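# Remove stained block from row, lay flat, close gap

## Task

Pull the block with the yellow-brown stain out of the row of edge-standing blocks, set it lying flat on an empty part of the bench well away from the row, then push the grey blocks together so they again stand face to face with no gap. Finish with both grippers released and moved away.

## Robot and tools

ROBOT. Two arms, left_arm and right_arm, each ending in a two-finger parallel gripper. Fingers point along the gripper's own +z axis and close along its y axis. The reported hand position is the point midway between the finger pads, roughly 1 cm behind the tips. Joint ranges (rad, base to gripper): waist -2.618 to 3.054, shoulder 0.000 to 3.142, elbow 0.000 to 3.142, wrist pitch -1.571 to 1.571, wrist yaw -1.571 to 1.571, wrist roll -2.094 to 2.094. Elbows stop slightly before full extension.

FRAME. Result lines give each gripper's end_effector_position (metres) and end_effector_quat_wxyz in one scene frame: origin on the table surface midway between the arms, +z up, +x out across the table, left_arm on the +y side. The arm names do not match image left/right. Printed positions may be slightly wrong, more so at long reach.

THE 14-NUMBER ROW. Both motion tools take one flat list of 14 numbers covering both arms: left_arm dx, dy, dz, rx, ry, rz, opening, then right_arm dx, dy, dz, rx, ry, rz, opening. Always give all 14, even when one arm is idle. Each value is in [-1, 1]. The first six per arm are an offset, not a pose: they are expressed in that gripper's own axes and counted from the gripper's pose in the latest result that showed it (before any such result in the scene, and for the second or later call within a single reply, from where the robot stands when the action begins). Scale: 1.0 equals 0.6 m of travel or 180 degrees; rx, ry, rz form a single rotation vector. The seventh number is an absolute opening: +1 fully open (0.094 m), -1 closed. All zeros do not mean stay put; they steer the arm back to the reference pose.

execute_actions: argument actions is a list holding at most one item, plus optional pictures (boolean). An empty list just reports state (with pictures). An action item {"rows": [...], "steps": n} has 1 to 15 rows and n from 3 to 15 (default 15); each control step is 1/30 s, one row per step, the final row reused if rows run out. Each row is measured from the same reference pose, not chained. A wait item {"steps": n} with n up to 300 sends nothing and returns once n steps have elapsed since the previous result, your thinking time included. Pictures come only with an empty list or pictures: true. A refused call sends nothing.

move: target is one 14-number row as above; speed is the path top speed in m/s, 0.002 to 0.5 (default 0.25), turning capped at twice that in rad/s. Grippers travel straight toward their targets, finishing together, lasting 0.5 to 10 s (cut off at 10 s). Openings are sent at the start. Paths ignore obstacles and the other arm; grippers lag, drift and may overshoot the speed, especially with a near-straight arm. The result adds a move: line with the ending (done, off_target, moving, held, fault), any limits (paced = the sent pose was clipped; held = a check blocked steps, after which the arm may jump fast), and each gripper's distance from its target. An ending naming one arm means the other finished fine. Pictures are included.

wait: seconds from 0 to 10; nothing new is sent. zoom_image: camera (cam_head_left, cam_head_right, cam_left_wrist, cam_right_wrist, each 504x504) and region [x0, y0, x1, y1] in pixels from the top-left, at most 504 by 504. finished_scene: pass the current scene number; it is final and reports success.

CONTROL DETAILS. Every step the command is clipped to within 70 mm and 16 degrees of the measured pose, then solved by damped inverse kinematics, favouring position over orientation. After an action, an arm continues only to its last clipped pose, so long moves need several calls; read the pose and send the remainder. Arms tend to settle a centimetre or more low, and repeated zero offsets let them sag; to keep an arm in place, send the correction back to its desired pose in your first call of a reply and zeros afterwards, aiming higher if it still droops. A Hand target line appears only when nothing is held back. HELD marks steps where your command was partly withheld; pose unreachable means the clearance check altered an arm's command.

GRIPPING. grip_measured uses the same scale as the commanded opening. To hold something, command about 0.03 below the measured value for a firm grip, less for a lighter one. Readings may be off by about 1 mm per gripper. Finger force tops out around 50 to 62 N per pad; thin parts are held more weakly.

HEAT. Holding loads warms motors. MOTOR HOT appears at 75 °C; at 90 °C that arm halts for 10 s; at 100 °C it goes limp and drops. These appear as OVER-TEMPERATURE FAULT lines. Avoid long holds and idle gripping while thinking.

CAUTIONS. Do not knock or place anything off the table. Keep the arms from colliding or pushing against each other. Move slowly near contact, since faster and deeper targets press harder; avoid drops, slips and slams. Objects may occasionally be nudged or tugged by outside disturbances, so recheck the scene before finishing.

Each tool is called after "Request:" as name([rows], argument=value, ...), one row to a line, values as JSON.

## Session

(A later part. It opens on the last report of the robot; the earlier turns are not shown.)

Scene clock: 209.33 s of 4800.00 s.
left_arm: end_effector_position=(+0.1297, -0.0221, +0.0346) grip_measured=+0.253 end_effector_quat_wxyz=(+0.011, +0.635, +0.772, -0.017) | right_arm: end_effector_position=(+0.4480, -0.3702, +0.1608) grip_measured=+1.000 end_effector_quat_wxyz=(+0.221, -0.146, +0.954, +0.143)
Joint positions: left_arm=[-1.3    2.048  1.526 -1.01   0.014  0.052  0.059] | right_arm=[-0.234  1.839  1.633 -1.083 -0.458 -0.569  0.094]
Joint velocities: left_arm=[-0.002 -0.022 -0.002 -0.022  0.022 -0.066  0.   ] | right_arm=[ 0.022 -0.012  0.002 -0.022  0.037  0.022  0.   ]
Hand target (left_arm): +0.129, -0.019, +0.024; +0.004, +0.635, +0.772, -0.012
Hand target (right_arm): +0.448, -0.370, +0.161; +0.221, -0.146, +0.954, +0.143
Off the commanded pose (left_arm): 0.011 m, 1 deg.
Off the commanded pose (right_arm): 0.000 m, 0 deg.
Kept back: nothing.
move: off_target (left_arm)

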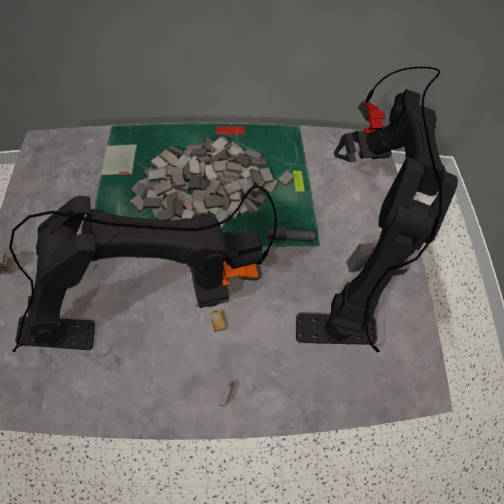

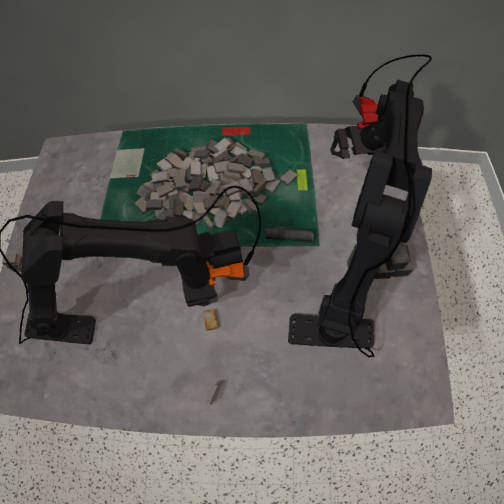

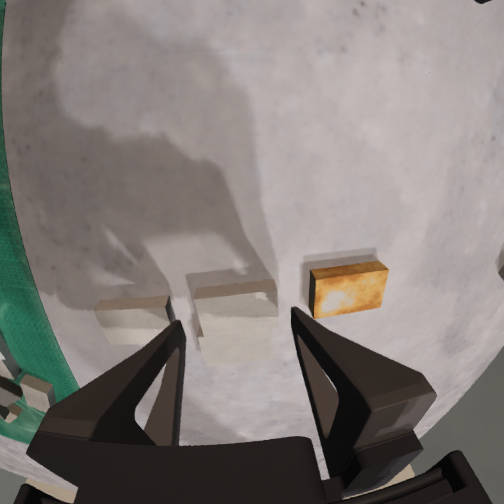

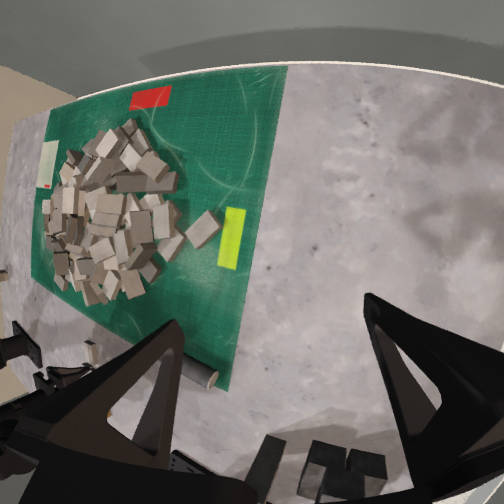

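Request:
move(target=[-0.025,0,0.02,0,0,0,0.25,0,0,0,0,0,0,1], speed=0.05)

Request:
move(target=[0,0,0,0,0,0,-0.2,0,0,0,0,0,0,1])

Request:
move(target=[0,0,-0.1,0,0,0,-0.2,0,0,0,0,0,0,1], speed=0.1)

Scene clock: 210.30 s of 4800.00 s.
left_arm: end_effector_position=(+0.1313, -0.0284, +0.0233) grip_measured=+0.253 end_effector_quat_wxyz=(+0.004, +0.635, +0.772, -0.012) | right_arm: end_effector_position=(+0.4480, -0.3703, +0.1608) grip_measured=+1.000 end_effector_quat_wxyz=(+0.221, -0.146, +0.954, +0.143)
Joint positions: left_arm=[-1.3    2.101  1.559 -1.008  0.014  0.052  0.059] | right_arm=[-0.234  1.839  1.633 -1.083 -0.458 -0.569  0.094]
Joint velocities: left_arm=[-0.002  0.002  0.012 -0.051  0.007  0.007  0.001] | right_arm=[ 0.012 -0.002  0.012 -0.022 -0.037  0.081  0.   ]
Hand target (left_arm): +0.133, -0.037, +0.023; +0.011, +0.635, +0.772, -0.017
Hand target (right_arm): +0.448, -0.370, +0.161; +0.221, -0.146, +0.954, +0.143
Off the commanded pose (left_arm): 0.009 m, 1 deg.
Off the commanded pose (right_arm): 0.000 m, 0 deg.
Kept back: nothing.
move: done

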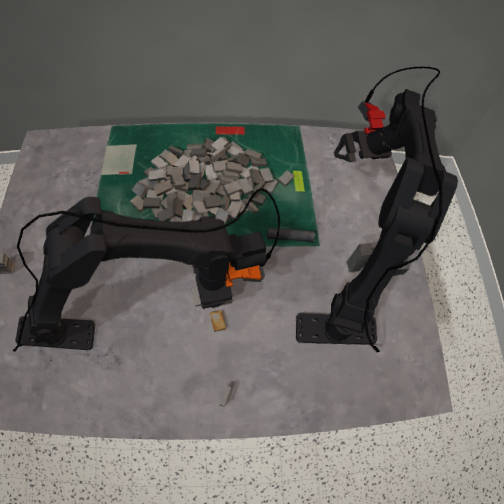

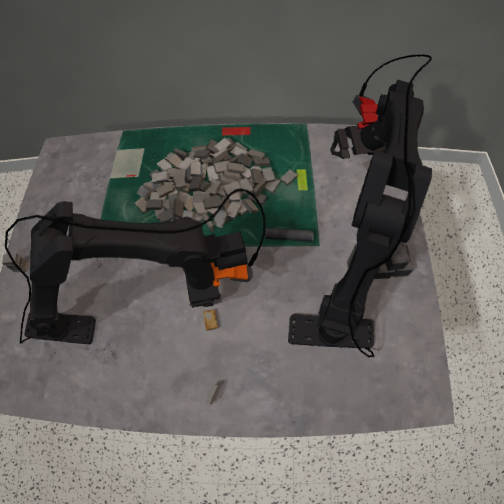

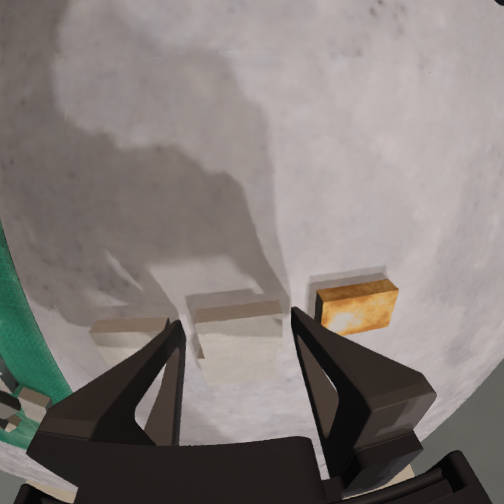

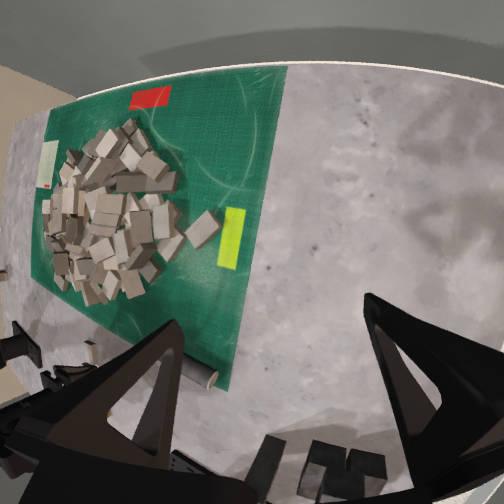

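Scene clock: 210.80 s of 4800.00 s.
left_arm: end_effector_position=(+0.1312, -0.0284, +0.0233) grip_measured=-0.083 end_effector_quat_wxyz=(+0.004, +0.635, +0.772, -0.012) | right_arm: end_effector_position=(+0.4480, -0.3704, +0.1607) grip_measured=+1.000 end_effector_quat_wxyz=(+0.221, -0.146, +0.954, +0.142)
Joint positions: left_arm=[-1.3    2.101  1.559 -1.008  0.015  0.052  0.043] | right_arm=[-0.234  1.839  1.633 -1.083 -0.457 -0.569  0.094]
Joint velocities: left_arm=[ 0.012 -0.027 -0.007  0.007 -0.007  0.022 -0.   ] | right_arm=[ 0.007 -0.012 -0.012  0.022 -0.051 -0.051  0.   ]
Hand target (left_arm): +0.131, -0.028, +0.023; +0.004, +0.635, +0.772, -0.012
Hand target (right_arm): +0.448, -0.370, +0.161; +0.221, -0.146, +0.954, +0.143
Off the commanded pose (left_arm): 0.000 m, 0 deg.
Off the commanded pose (right_arm): 0.000 m, 0 deg.
Kept back: nothing.
move: done

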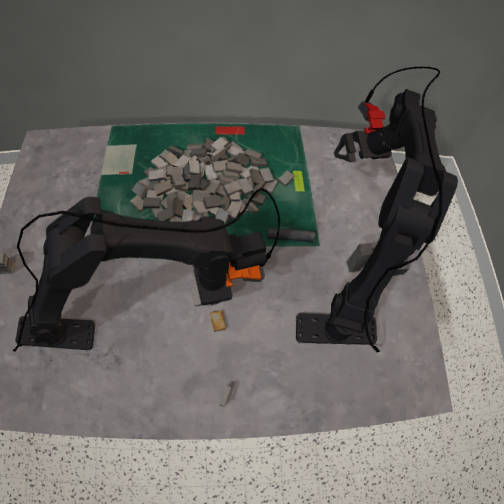

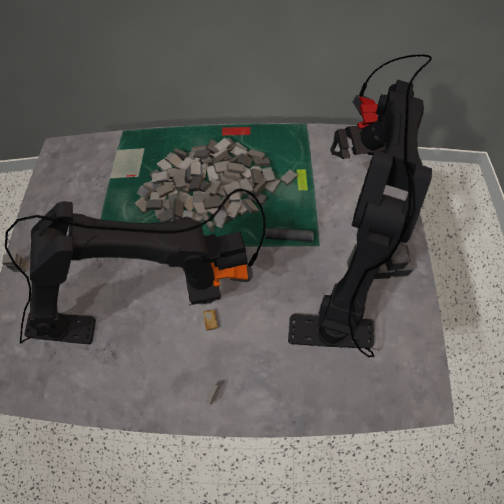

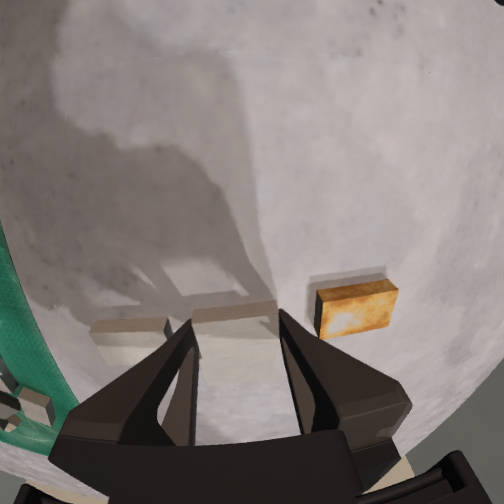

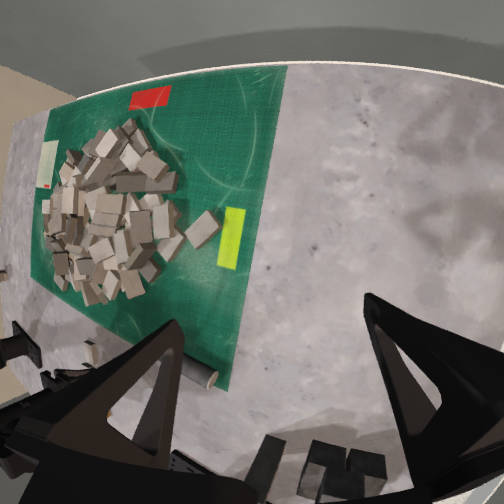

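Scene clock: 212.00 s of 4800.00 s.
left_arm: end_effector_position=(+0.1304, -0.0250, +0.0710) grip_measured=-0.083 end_effector_quat_wxyz=(-0.004, +0.635, +0.772, -0.007) | right_arm: end_effector_position=(+0.4480, -0.3705, +0.1607) grip_measured=+1.000 end_effector_quat_wxyz=(+0.221, -0.146, +0.954, +0.142)
Joint positions: left_arm=[-1.3    2.065  1.7   -1.203  0.015  0.052  0.043] | right_arm=[-0.234  1.839  1.633 -1.083 -0.456 -0.569  0.094]
Joint velocities: left_arm=[-0.002 -0.007 -0.017 -0.081  0.007 -0.051  0.   ] | right_arm=[ 0.017  0.017  0.007 -0.022  0.037  0.022  0.   ]
Hand target (left_arm): +0.131, -0.027, +0.083; +0.004, +0.635, +0.772, -0.012
Hand target (right_arm): +0.448, -0.370, +0.161; +0.221, -0.146, +0.954, +0.143
Off the commanded pose (left_arm): 0.013 m, 1 deg.
Off the commanded pose (right_arm): 0.000 m, 0 deg.
Kept back: nothing.
move: off_target (left_arm)

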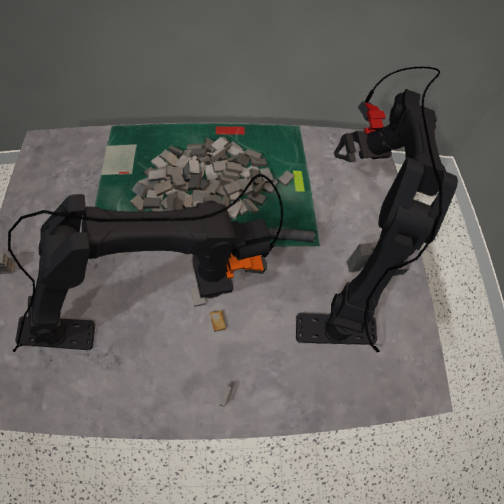

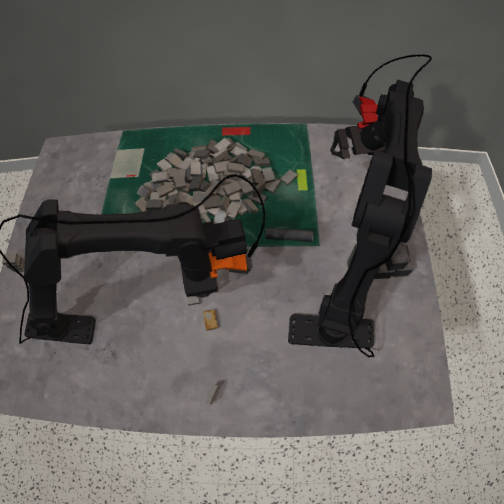

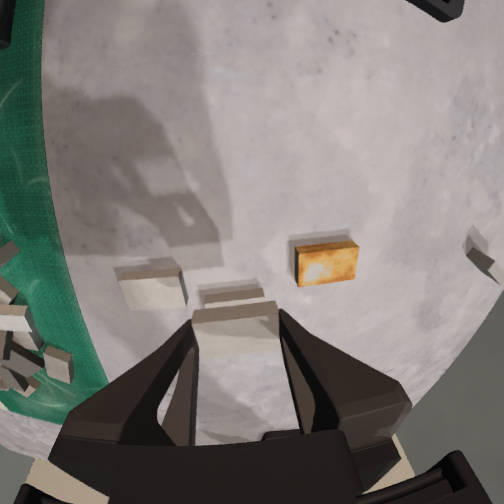

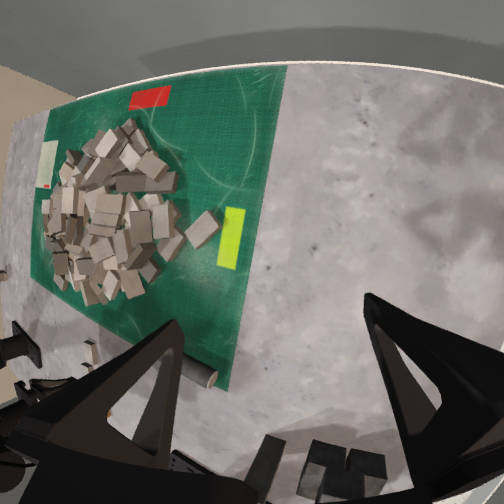

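Request:
move(target=[0.097,-0.369,-0.035,0,0,0.197,-0.2,0,0,0,0,0,0,1])

Request:
move(target=[0,0,0.0,0,-0.49,0,-0.2,0,0,0,0,0,0,1], speed=0.25)

Scene clock: 214.07 s of 4800.00 s.
left_arm: end_effector_position=(-0.0995, -0.0092, +0.0927) grip_measured=-0.083 end_effector_quat_wxyz=(-0.004, +0.838, +0.545, -0.014) | right_arm: end_effector_position=(+0.4479, -0.3706, +0.1606) grip_measured=+1.000 end_effector_quat_wxyz=(+0.221, -0.146, +0.954, +0.142)
Joint positions: left_arm=[-1.889  2.03   1.733 -1.257  0.024  0.073  0.043] | right_arm=[-0.234  1.839  1.633 -1.083 -0.456 -0.569  0.094]
Joint velocities: left_arm=[-0.012  0.012  0.007 -0.051 -0.051 -0.037 -0.001] | right_arm=[ 0.007 -0.012 -0.027 -0.007  0.022 -0.037  0.   ]
Hand target (left_arm): -0.099, -0.011, +0.094; -0.007, +0.840, +0.542, -0.011
Hand target (right_arm): +0.448, -0.371, +0.161; +0.221, -0.146, +0.954, +0.142
Off the commanded pose (left_arm): 0.003 m, 1 deg.
Off the commanded pose (right_arm): 0.000 m, 0 deg.
Kept back: nothing.
move: done

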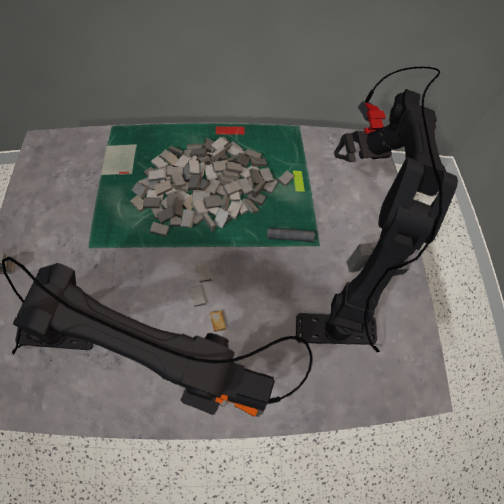

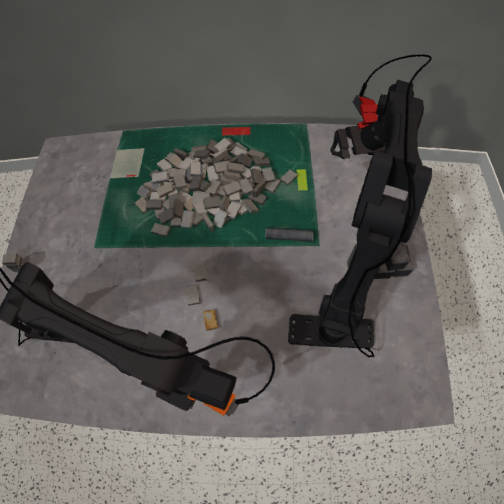

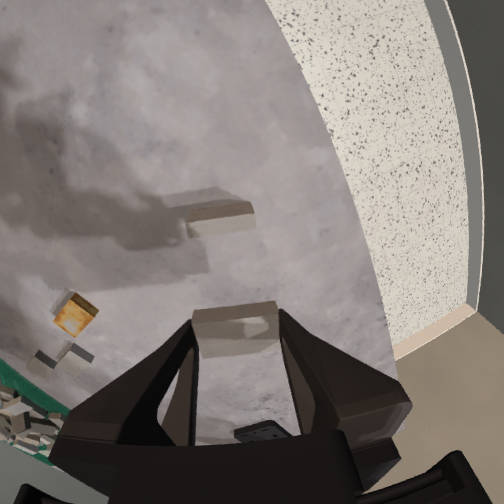

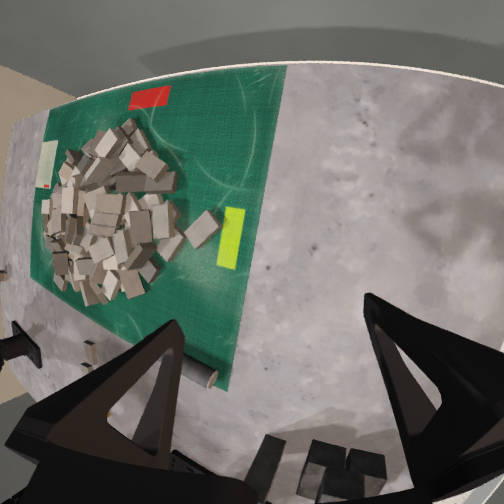

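Scene clock: 217.83 s of 4800.00 s.
left_arm: end_effector_position=(-0.1034, -0.0102, +0.0953) grip_measured=-0.083 end_effector_quat_wxyz=(+0.365, +0.624, +0.399, -0.565) | right_arm: end_effector_position=(+0.4479, -0.3707, +0.1606) grip_measured=+1.000 end_effector_quat_wxyz=(+0.220, -0.146, +0.954, +0.142)
Joint positions: left_arm=[-1.854  1.904  0.26   1.547  0.119  0.017  0.043] | right_arm=[-0.234  1.839  1.633 -1.083 -0.455 -0.569  0.094]
Joint velocities: left_arm=[ 0.007 -0.017 -0.007  0.022  0.066  0.007 -0.001] | right_arm=[-0.017  0.007 -0.017 -0.037  0.066 -0.007  0.   ]
Hand target (left_arm): -0.099, -0.009, +0.094; +0.363, +0.620, +0.403, -0.566
Hand target (right_arm): +0.448, -0.371, +0.161; +0.221, -0.146, +0.954, +0.142
Off the commanded pose (left_arm): 0.005 m, 5 deg.
Off the commanded pose (right_arm): 0.000 m, 0 deg.
joint sent to its limit (left arm) — the command would take joint 4 (wrist pitch) past its upper limit, so that joint was sent only as far as its limit.
Kept back: nothing.
move: off_target (left_arm)

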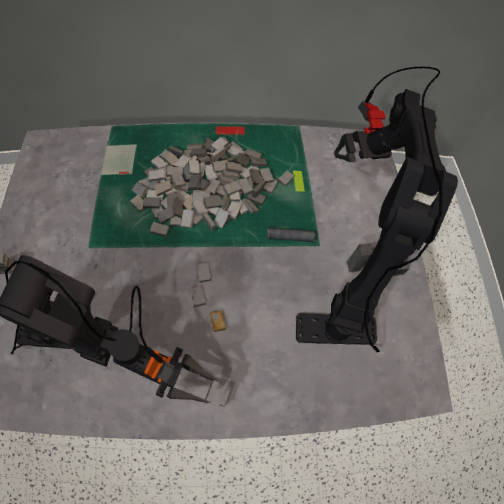

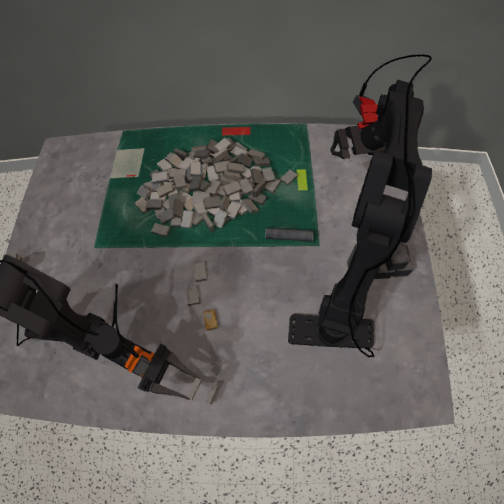

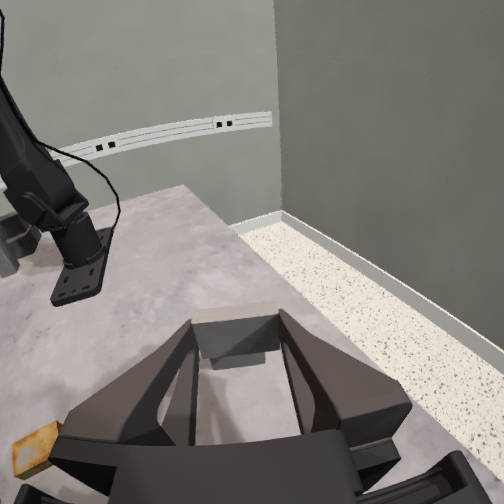

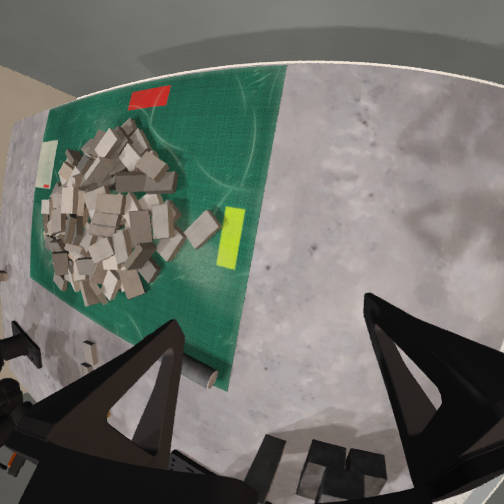

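Request:
move(target=[0.10,0,0.018,0,0,0,-0.2,0,0,0,0,0,0,1], speed=0.06)

Scene clock: 219.37 s of 4800.00 s.
left_arm: end_effector_position=(-0.1027, -0.0080, +0.0320) grip_measured=-0.083 end_effector_quat_wxyz=(+0.328, +0.664, +0.430, -0.517) | right_arm: end_effector_position=(+0.4479, -0.3708, +0.1605) grip_measured=+1.000 end_effector_quat_wxyz=(+0.220, -0.146, +0.954, +0.141)
Joint positions: left_arm=[-1.854  2.099  0.287  1.557  0.119  0.021  0.043] | right_arm=[-0.234  1.839  1.633 -1.083 -0.455 -0.569  0.094]
Joint velocities: left_arm=[-0.002 -0.002 -0.012  0.037 -0.037 -0.022 -0.   ] | right_arm=[ 0.002  0.012 -0.012 -0.007 -0.051 -0.037  0.   ]
Hand target (left_arm): -0.105, -0.014, +0.035; +0.334, +0.661, +0.421, -0.523
Hand target (right_arm): +0.448, -0.371, +0.161; +0.220, -0.146, +0.954, +0.142
Off the commanded pose (left_arm): 0.008 m, 9 deg.
Off the commanded pose (right_arm): 0.000 m, 0 deg.
joint sent to its limit (left arm) — the command would take joint 4 (wrist pitch) past its upper limit, so that joint was sent only as far as its limit.
Kept back: nothing.
move: off_target (left_arm)

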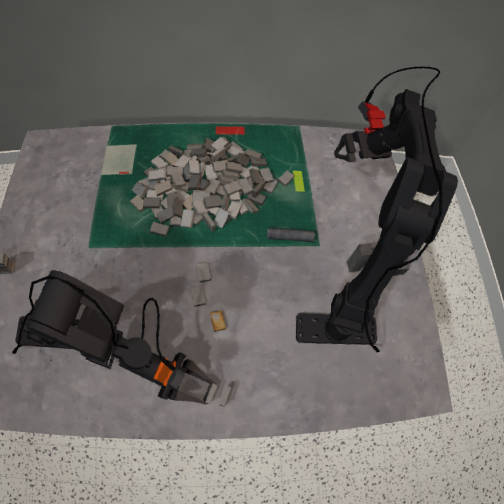

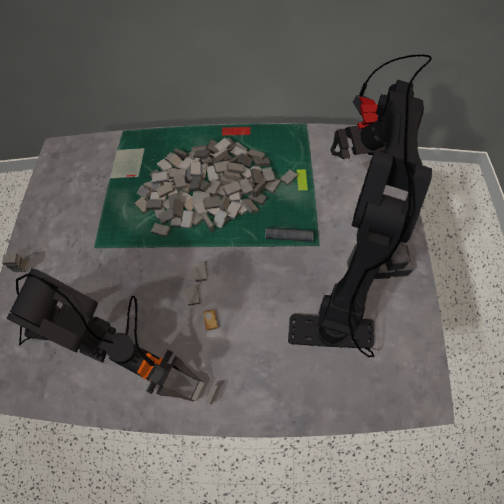

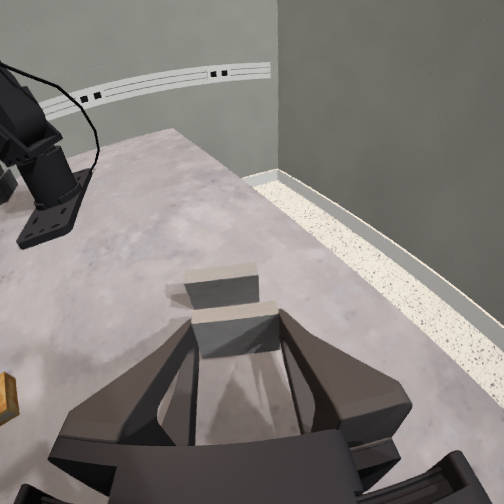

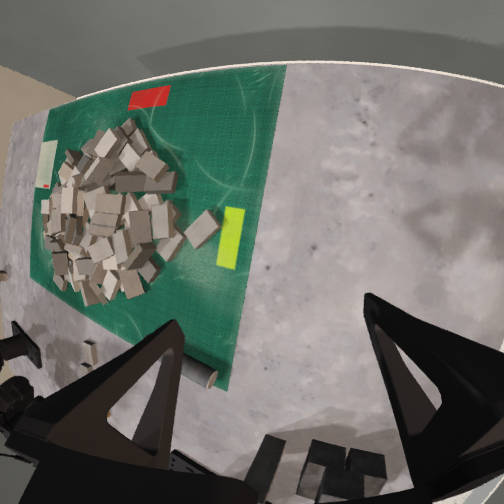

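Request:
move(target=[0,0,0,0,0,0,0.3,0,0,0,0,0,0,1], speed=0.05)

Request:
move(target=[-0.04,0,-0.06,0,0,0,0.3,0,0,0,0,0,0,1], speed=0.1)

Request:
move(target=[-0.06,0,0,0,0.44,0,0.4,0,0,0,0,0,0,1])

Scene clock: 220.53 s of 4800.00 s.
left_arm: end_effector_position=(-0.1027, -0.0081, +0.0323) grip_measured=+0.297 end_effector_quat_wxyz=(+0.328, +0.663, +0.429, -0.518) | right_arm: end_effector_position=(+0.4479, -0.3708, +0.1605) grip_measured=+1.000 end_effector_quat_wxyz=(+0.220, -0.146, +0.954, +0.141)
Joint positions: left_arm=[-1.854  2.099  0.287  1.559  0.119  0.021  0.061] | right_arm=[-0.234  1.839  1.633 -1.083 -0.454 -0.569  0.094]
Joint velocities: left_arm=[-0.017 -0.012 -0.017  0.037 -0.037 -0.022 -0.001] | right_arm=[-0.017 -0.007 -0.012 -0.007 -0.007 -0.037  0.   ]
Hand target (left_arm): -0.103, -0.008, +0.032; +0.328, +0.664, +0.430, -0.517
Hand target (right_arm): +0.448, -0.371, +0.161; +0.220, -0.146, +0.954, +0.142
Off the commanded pose (left_arm): 0.000 m, 0 deg.
Off the commanded pose (right_arm): 0.000 m, 0 deg.
Kept back: nothing.
move: done

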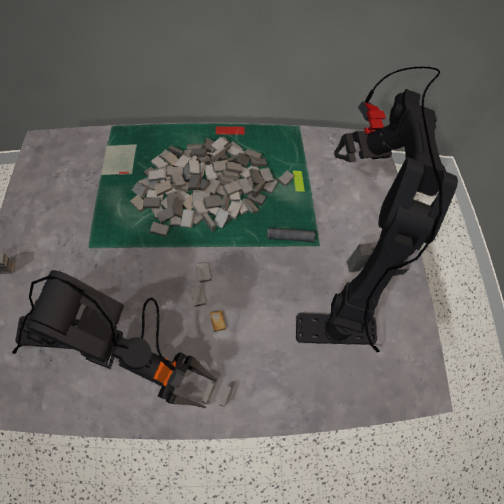

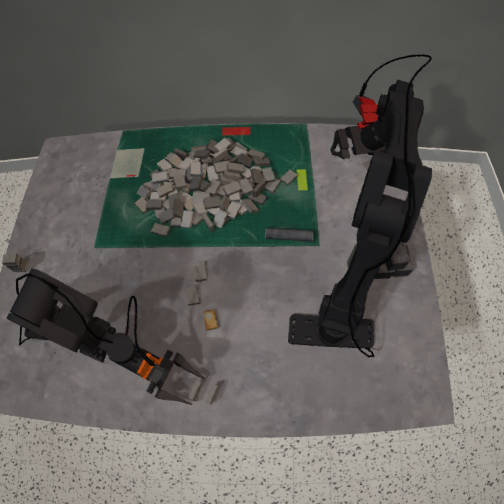

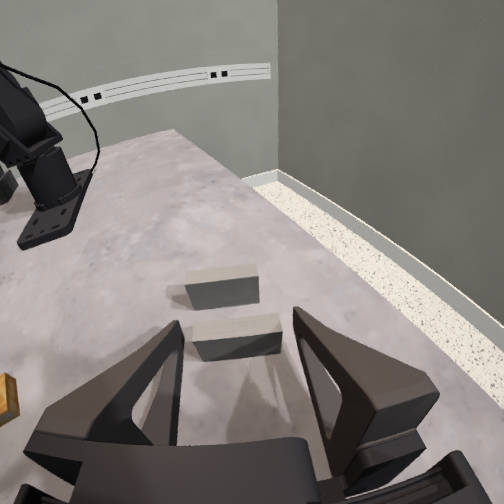

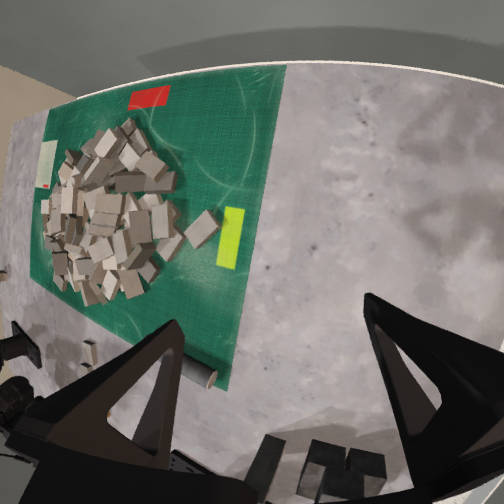

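Scene clock: 221.67 s of 4800.00 s.
left_arm: end_effector_position=(-0.0958, +0.0120, +0.0724) grip_measured=+0.297 end_effector_quat_wxyz=(+0.336, +0.655, +0.421, -0.530) | right_arm: end_effector_position=(+0.4479, -0.3710, +0.1604) grip_measured=+1.000 end_effector_quat_wxyz=(+0.220, -0.146, +0.954, +0.141)
Joint positions: left_arm=[-1.849  1.826  0.186  1.424  0.128  0.021  0.061] | right_arm=[-0.234  1.839  1.633 -1.083 -0.453 -0.569  0.094]
Joint velocities: left_arm=[-0.012 -0.007 -0.007 -0.022  0.037  0.007 -0.   ] | right_arm=[-0.007 -0.002 -0.002  0.037  0.022 -0.037  0.   ]
Hand target (left_arm): -0.091, +0.018, +0.065; +0.329, +0.663, +0.429, -0.518
Hand target (right_arm): +0.448, -0.371, +0.160; +0.220, -0.146, +0.954, +0.141
Off the commanded pose (left_arm): 0.011 m, 2 deg.
Off the commanded pose (right_arm): 0.000 m, 0 deg.
Kept back: nothing.
move: off_target (left_arm)

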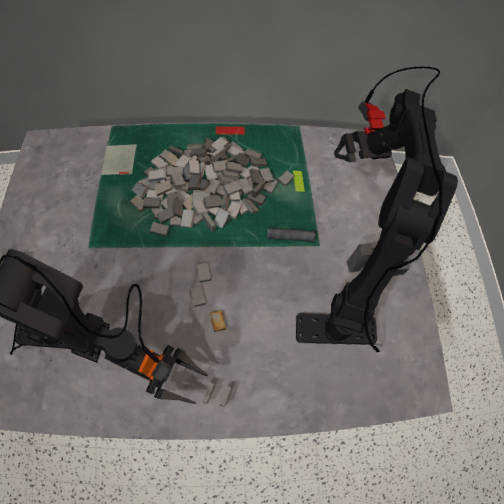

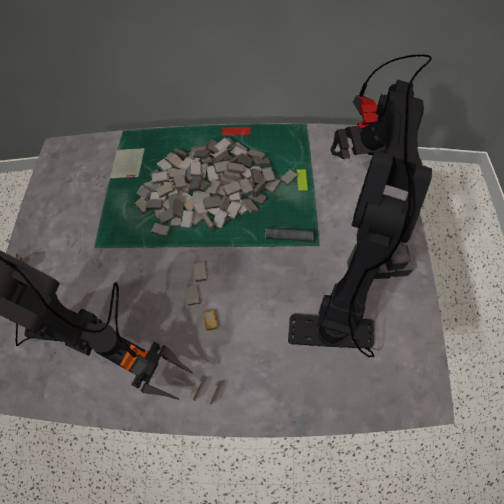

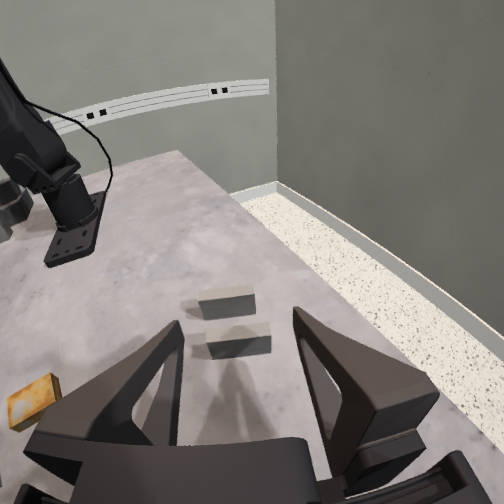

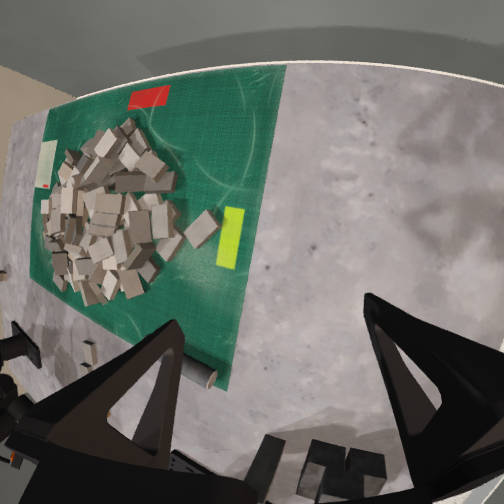

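Scene clock: 225.13 s of 4800.00 s.
left_arm: end_effector_position=(-0.0950, +0.0044, +0.1067) grip_measured=+0.397 end_effector_quat_wxyz=(-0.014, +0.836, +0.548, -0.002) | right_arm: end_effector_position=(+0.4479, -0.3710, +0.1604) grip_measured=+1.000 end_effector_quat_wxyz=(+0.220, -0.146, +0.954, +0.141)
Joint positions: left_arm=[-1.889  2.     1.745 -1.33   0.026  0.068  0.066] | right_arm=[-0.234  1.839  1.633 -1.083 -0.453 -0.569  0.094]
Joint velocities: left_arm=[-0.012 -0.012  0.002 -0.022 -0.007 -0.007  0.   ] | right_arm=[-0.002 -0.002 -0.002 -0.037 -0.051 -0.037  0.   ]
Hand target (left_arm): -0.099, +0.005, +0.107; -0.016, +0.841, +0.541, +0.005
Hand target (right_arm): +0.448, -0.371, +0.160; +0.220, -0.146, +0.954, +0.141
Off the commanded pose (left_arm): 0.004 m, 2 deg.
Off the commanded pose (right_arm): 0.000 m, 0 deg.
Kept back: nothing.
move: done

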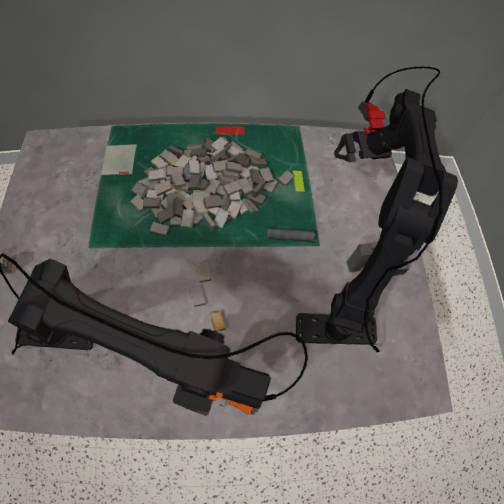

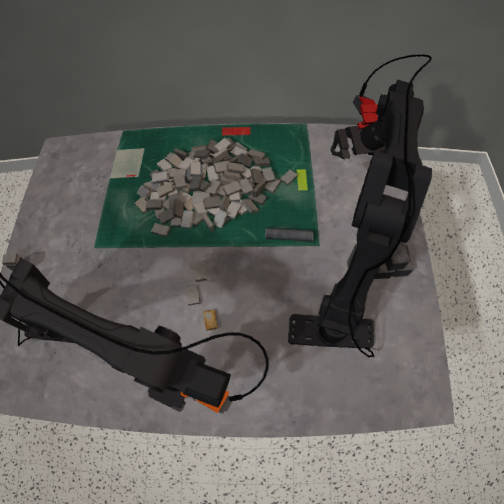

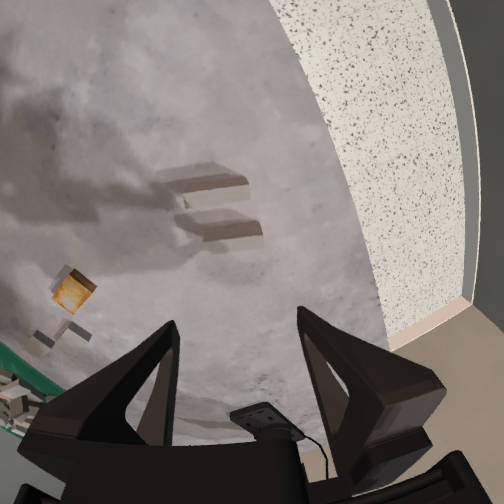

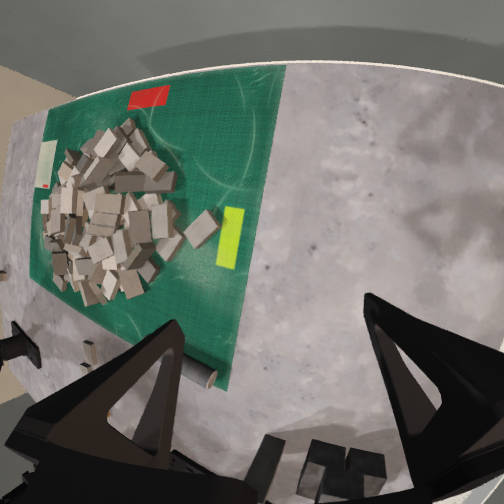

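Request:
move(target=[0.146,0.34,0.058,0,0,-0.2,0.4,0,0,0,0,0,0,1])

Scene clock: 227.07 s of 4800.00 s.
left_arm: end_effector_position=(+0.1270, +0.0088, +0.0754) grip_measured=+0.397 end_effector_quat_wxyz=(-0.010, +0.630, +0.777, +0.004) | right_arm: end_effector_position=(+0.4478, -0.3712, +0.1604) grip_measured=+1.000 end_effector_quat_wxyz=(+0.220, -0.146, +0.954, +0.140)
Joint positions: left_arm=[-1.291  1.954  1.556 -1.194  0.005  0.046  0.066] | right_arm=[-0.234  1.839  1.633 -1.083 -0.452 -0.569  0.094]
Joint velocities: left_arm=[ 0.012 -0.002 -0.002 -0.051 -0.022  0.066 -0.   ] | right_arm=[ 0.007 -0.017 -0.002  0.051  0.022 -0.022  0.   ]
Hand target (left_arm): +0.128, +0.004, +0.071; -0.008, +0.626, +0.780, +0.004
Hand target (right_arm): +0.448, -0.371, +0.160; +0.220, -0.146, +0.954, +0.141
Off the commanded pose (left_arm): 0.009 m, 1 deg.
Off the commanded pose (right_arm): 0.000 m, 0 deg.
Kept back: nothing.
move: done

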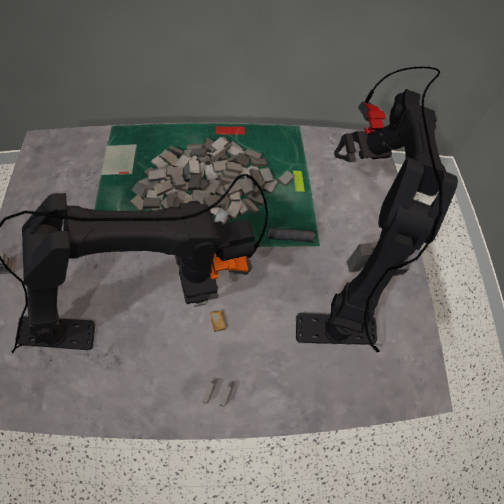

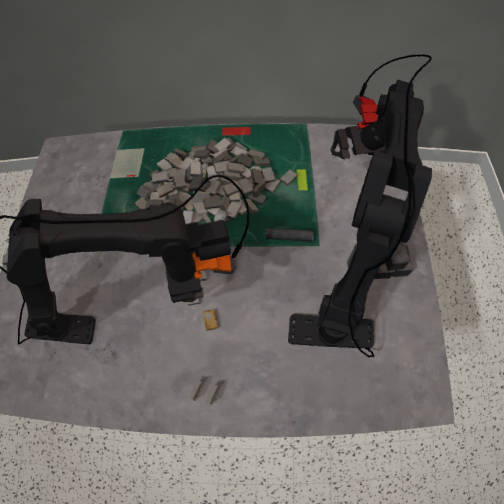

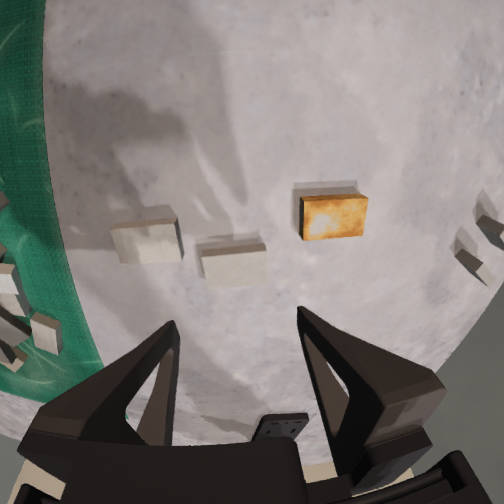

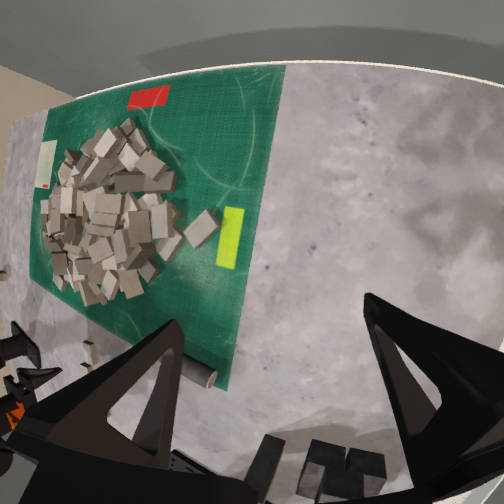

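Request:
move(target=[-0.015,0,0.088,0,0,0,0.25,0,0,0,0,0,0,1], speed=0.08)

Scene clock: 228.47 s of 4800.00 s.
left_arm: end_effector_position=(+0.1296, -0.0012, +0.0315) grip_measured=+0.253 end_effector_quat_wxyz=(-0.004, +0.630, +0.777, +0.000) | right_arm: end_effector_position=(+0.4478, -0.3712, +0.1603) grip_measured=+1.000 end_effector_quat_wxyz=(+0.220, -0.146, +0.954, +0.140)
Joint positions: left_arm=[-1.291  2.018  1.47  -1.029  0.005  0.046  0.059] | right_arm=[-0.234  1.839  1.633 -1.083 -0.452 -0.569  0.094]
Joint velocities: left_arm=[-0.007 -0.017  0.007 -0.037 -0.007  0.051 -0.001] | right_arm=[-0.007  0.007  0.002 -0.066  0.051 -0.007  0.   ]
Hand target (left_arm): +0.129, +0.002, +0.022; -0.010, +0.630, +0.777, +0.005
Hand target (right_arm): +0.448, -0.371, +0.160; +0.220, -0.146, +0.954, +0.140
Off the commanded pose (left_arm): 0.009 m, 1 deg.
Off the commanded pose (right_arm): 0.000 m, 0 deg.
Kept back: nothing.
move: done

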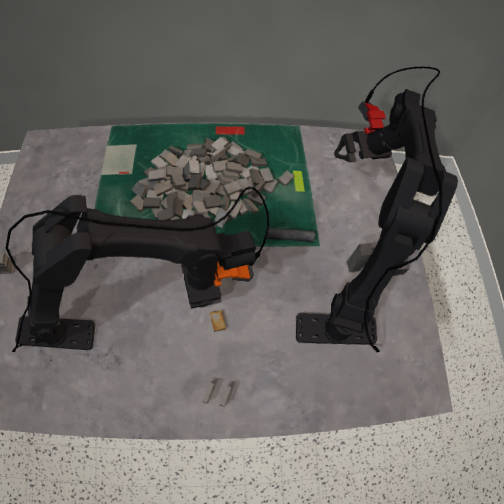

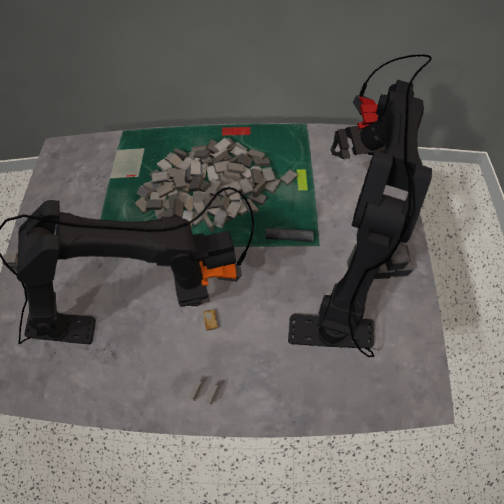

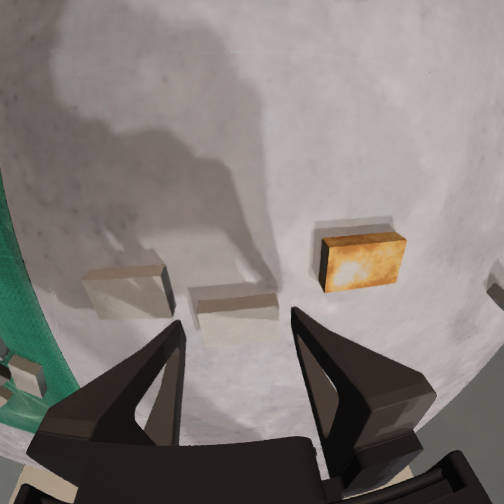

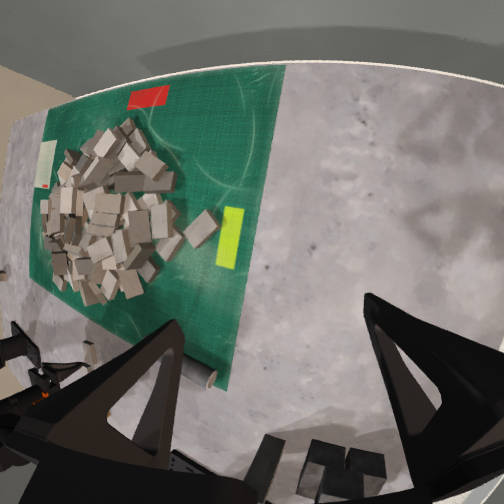

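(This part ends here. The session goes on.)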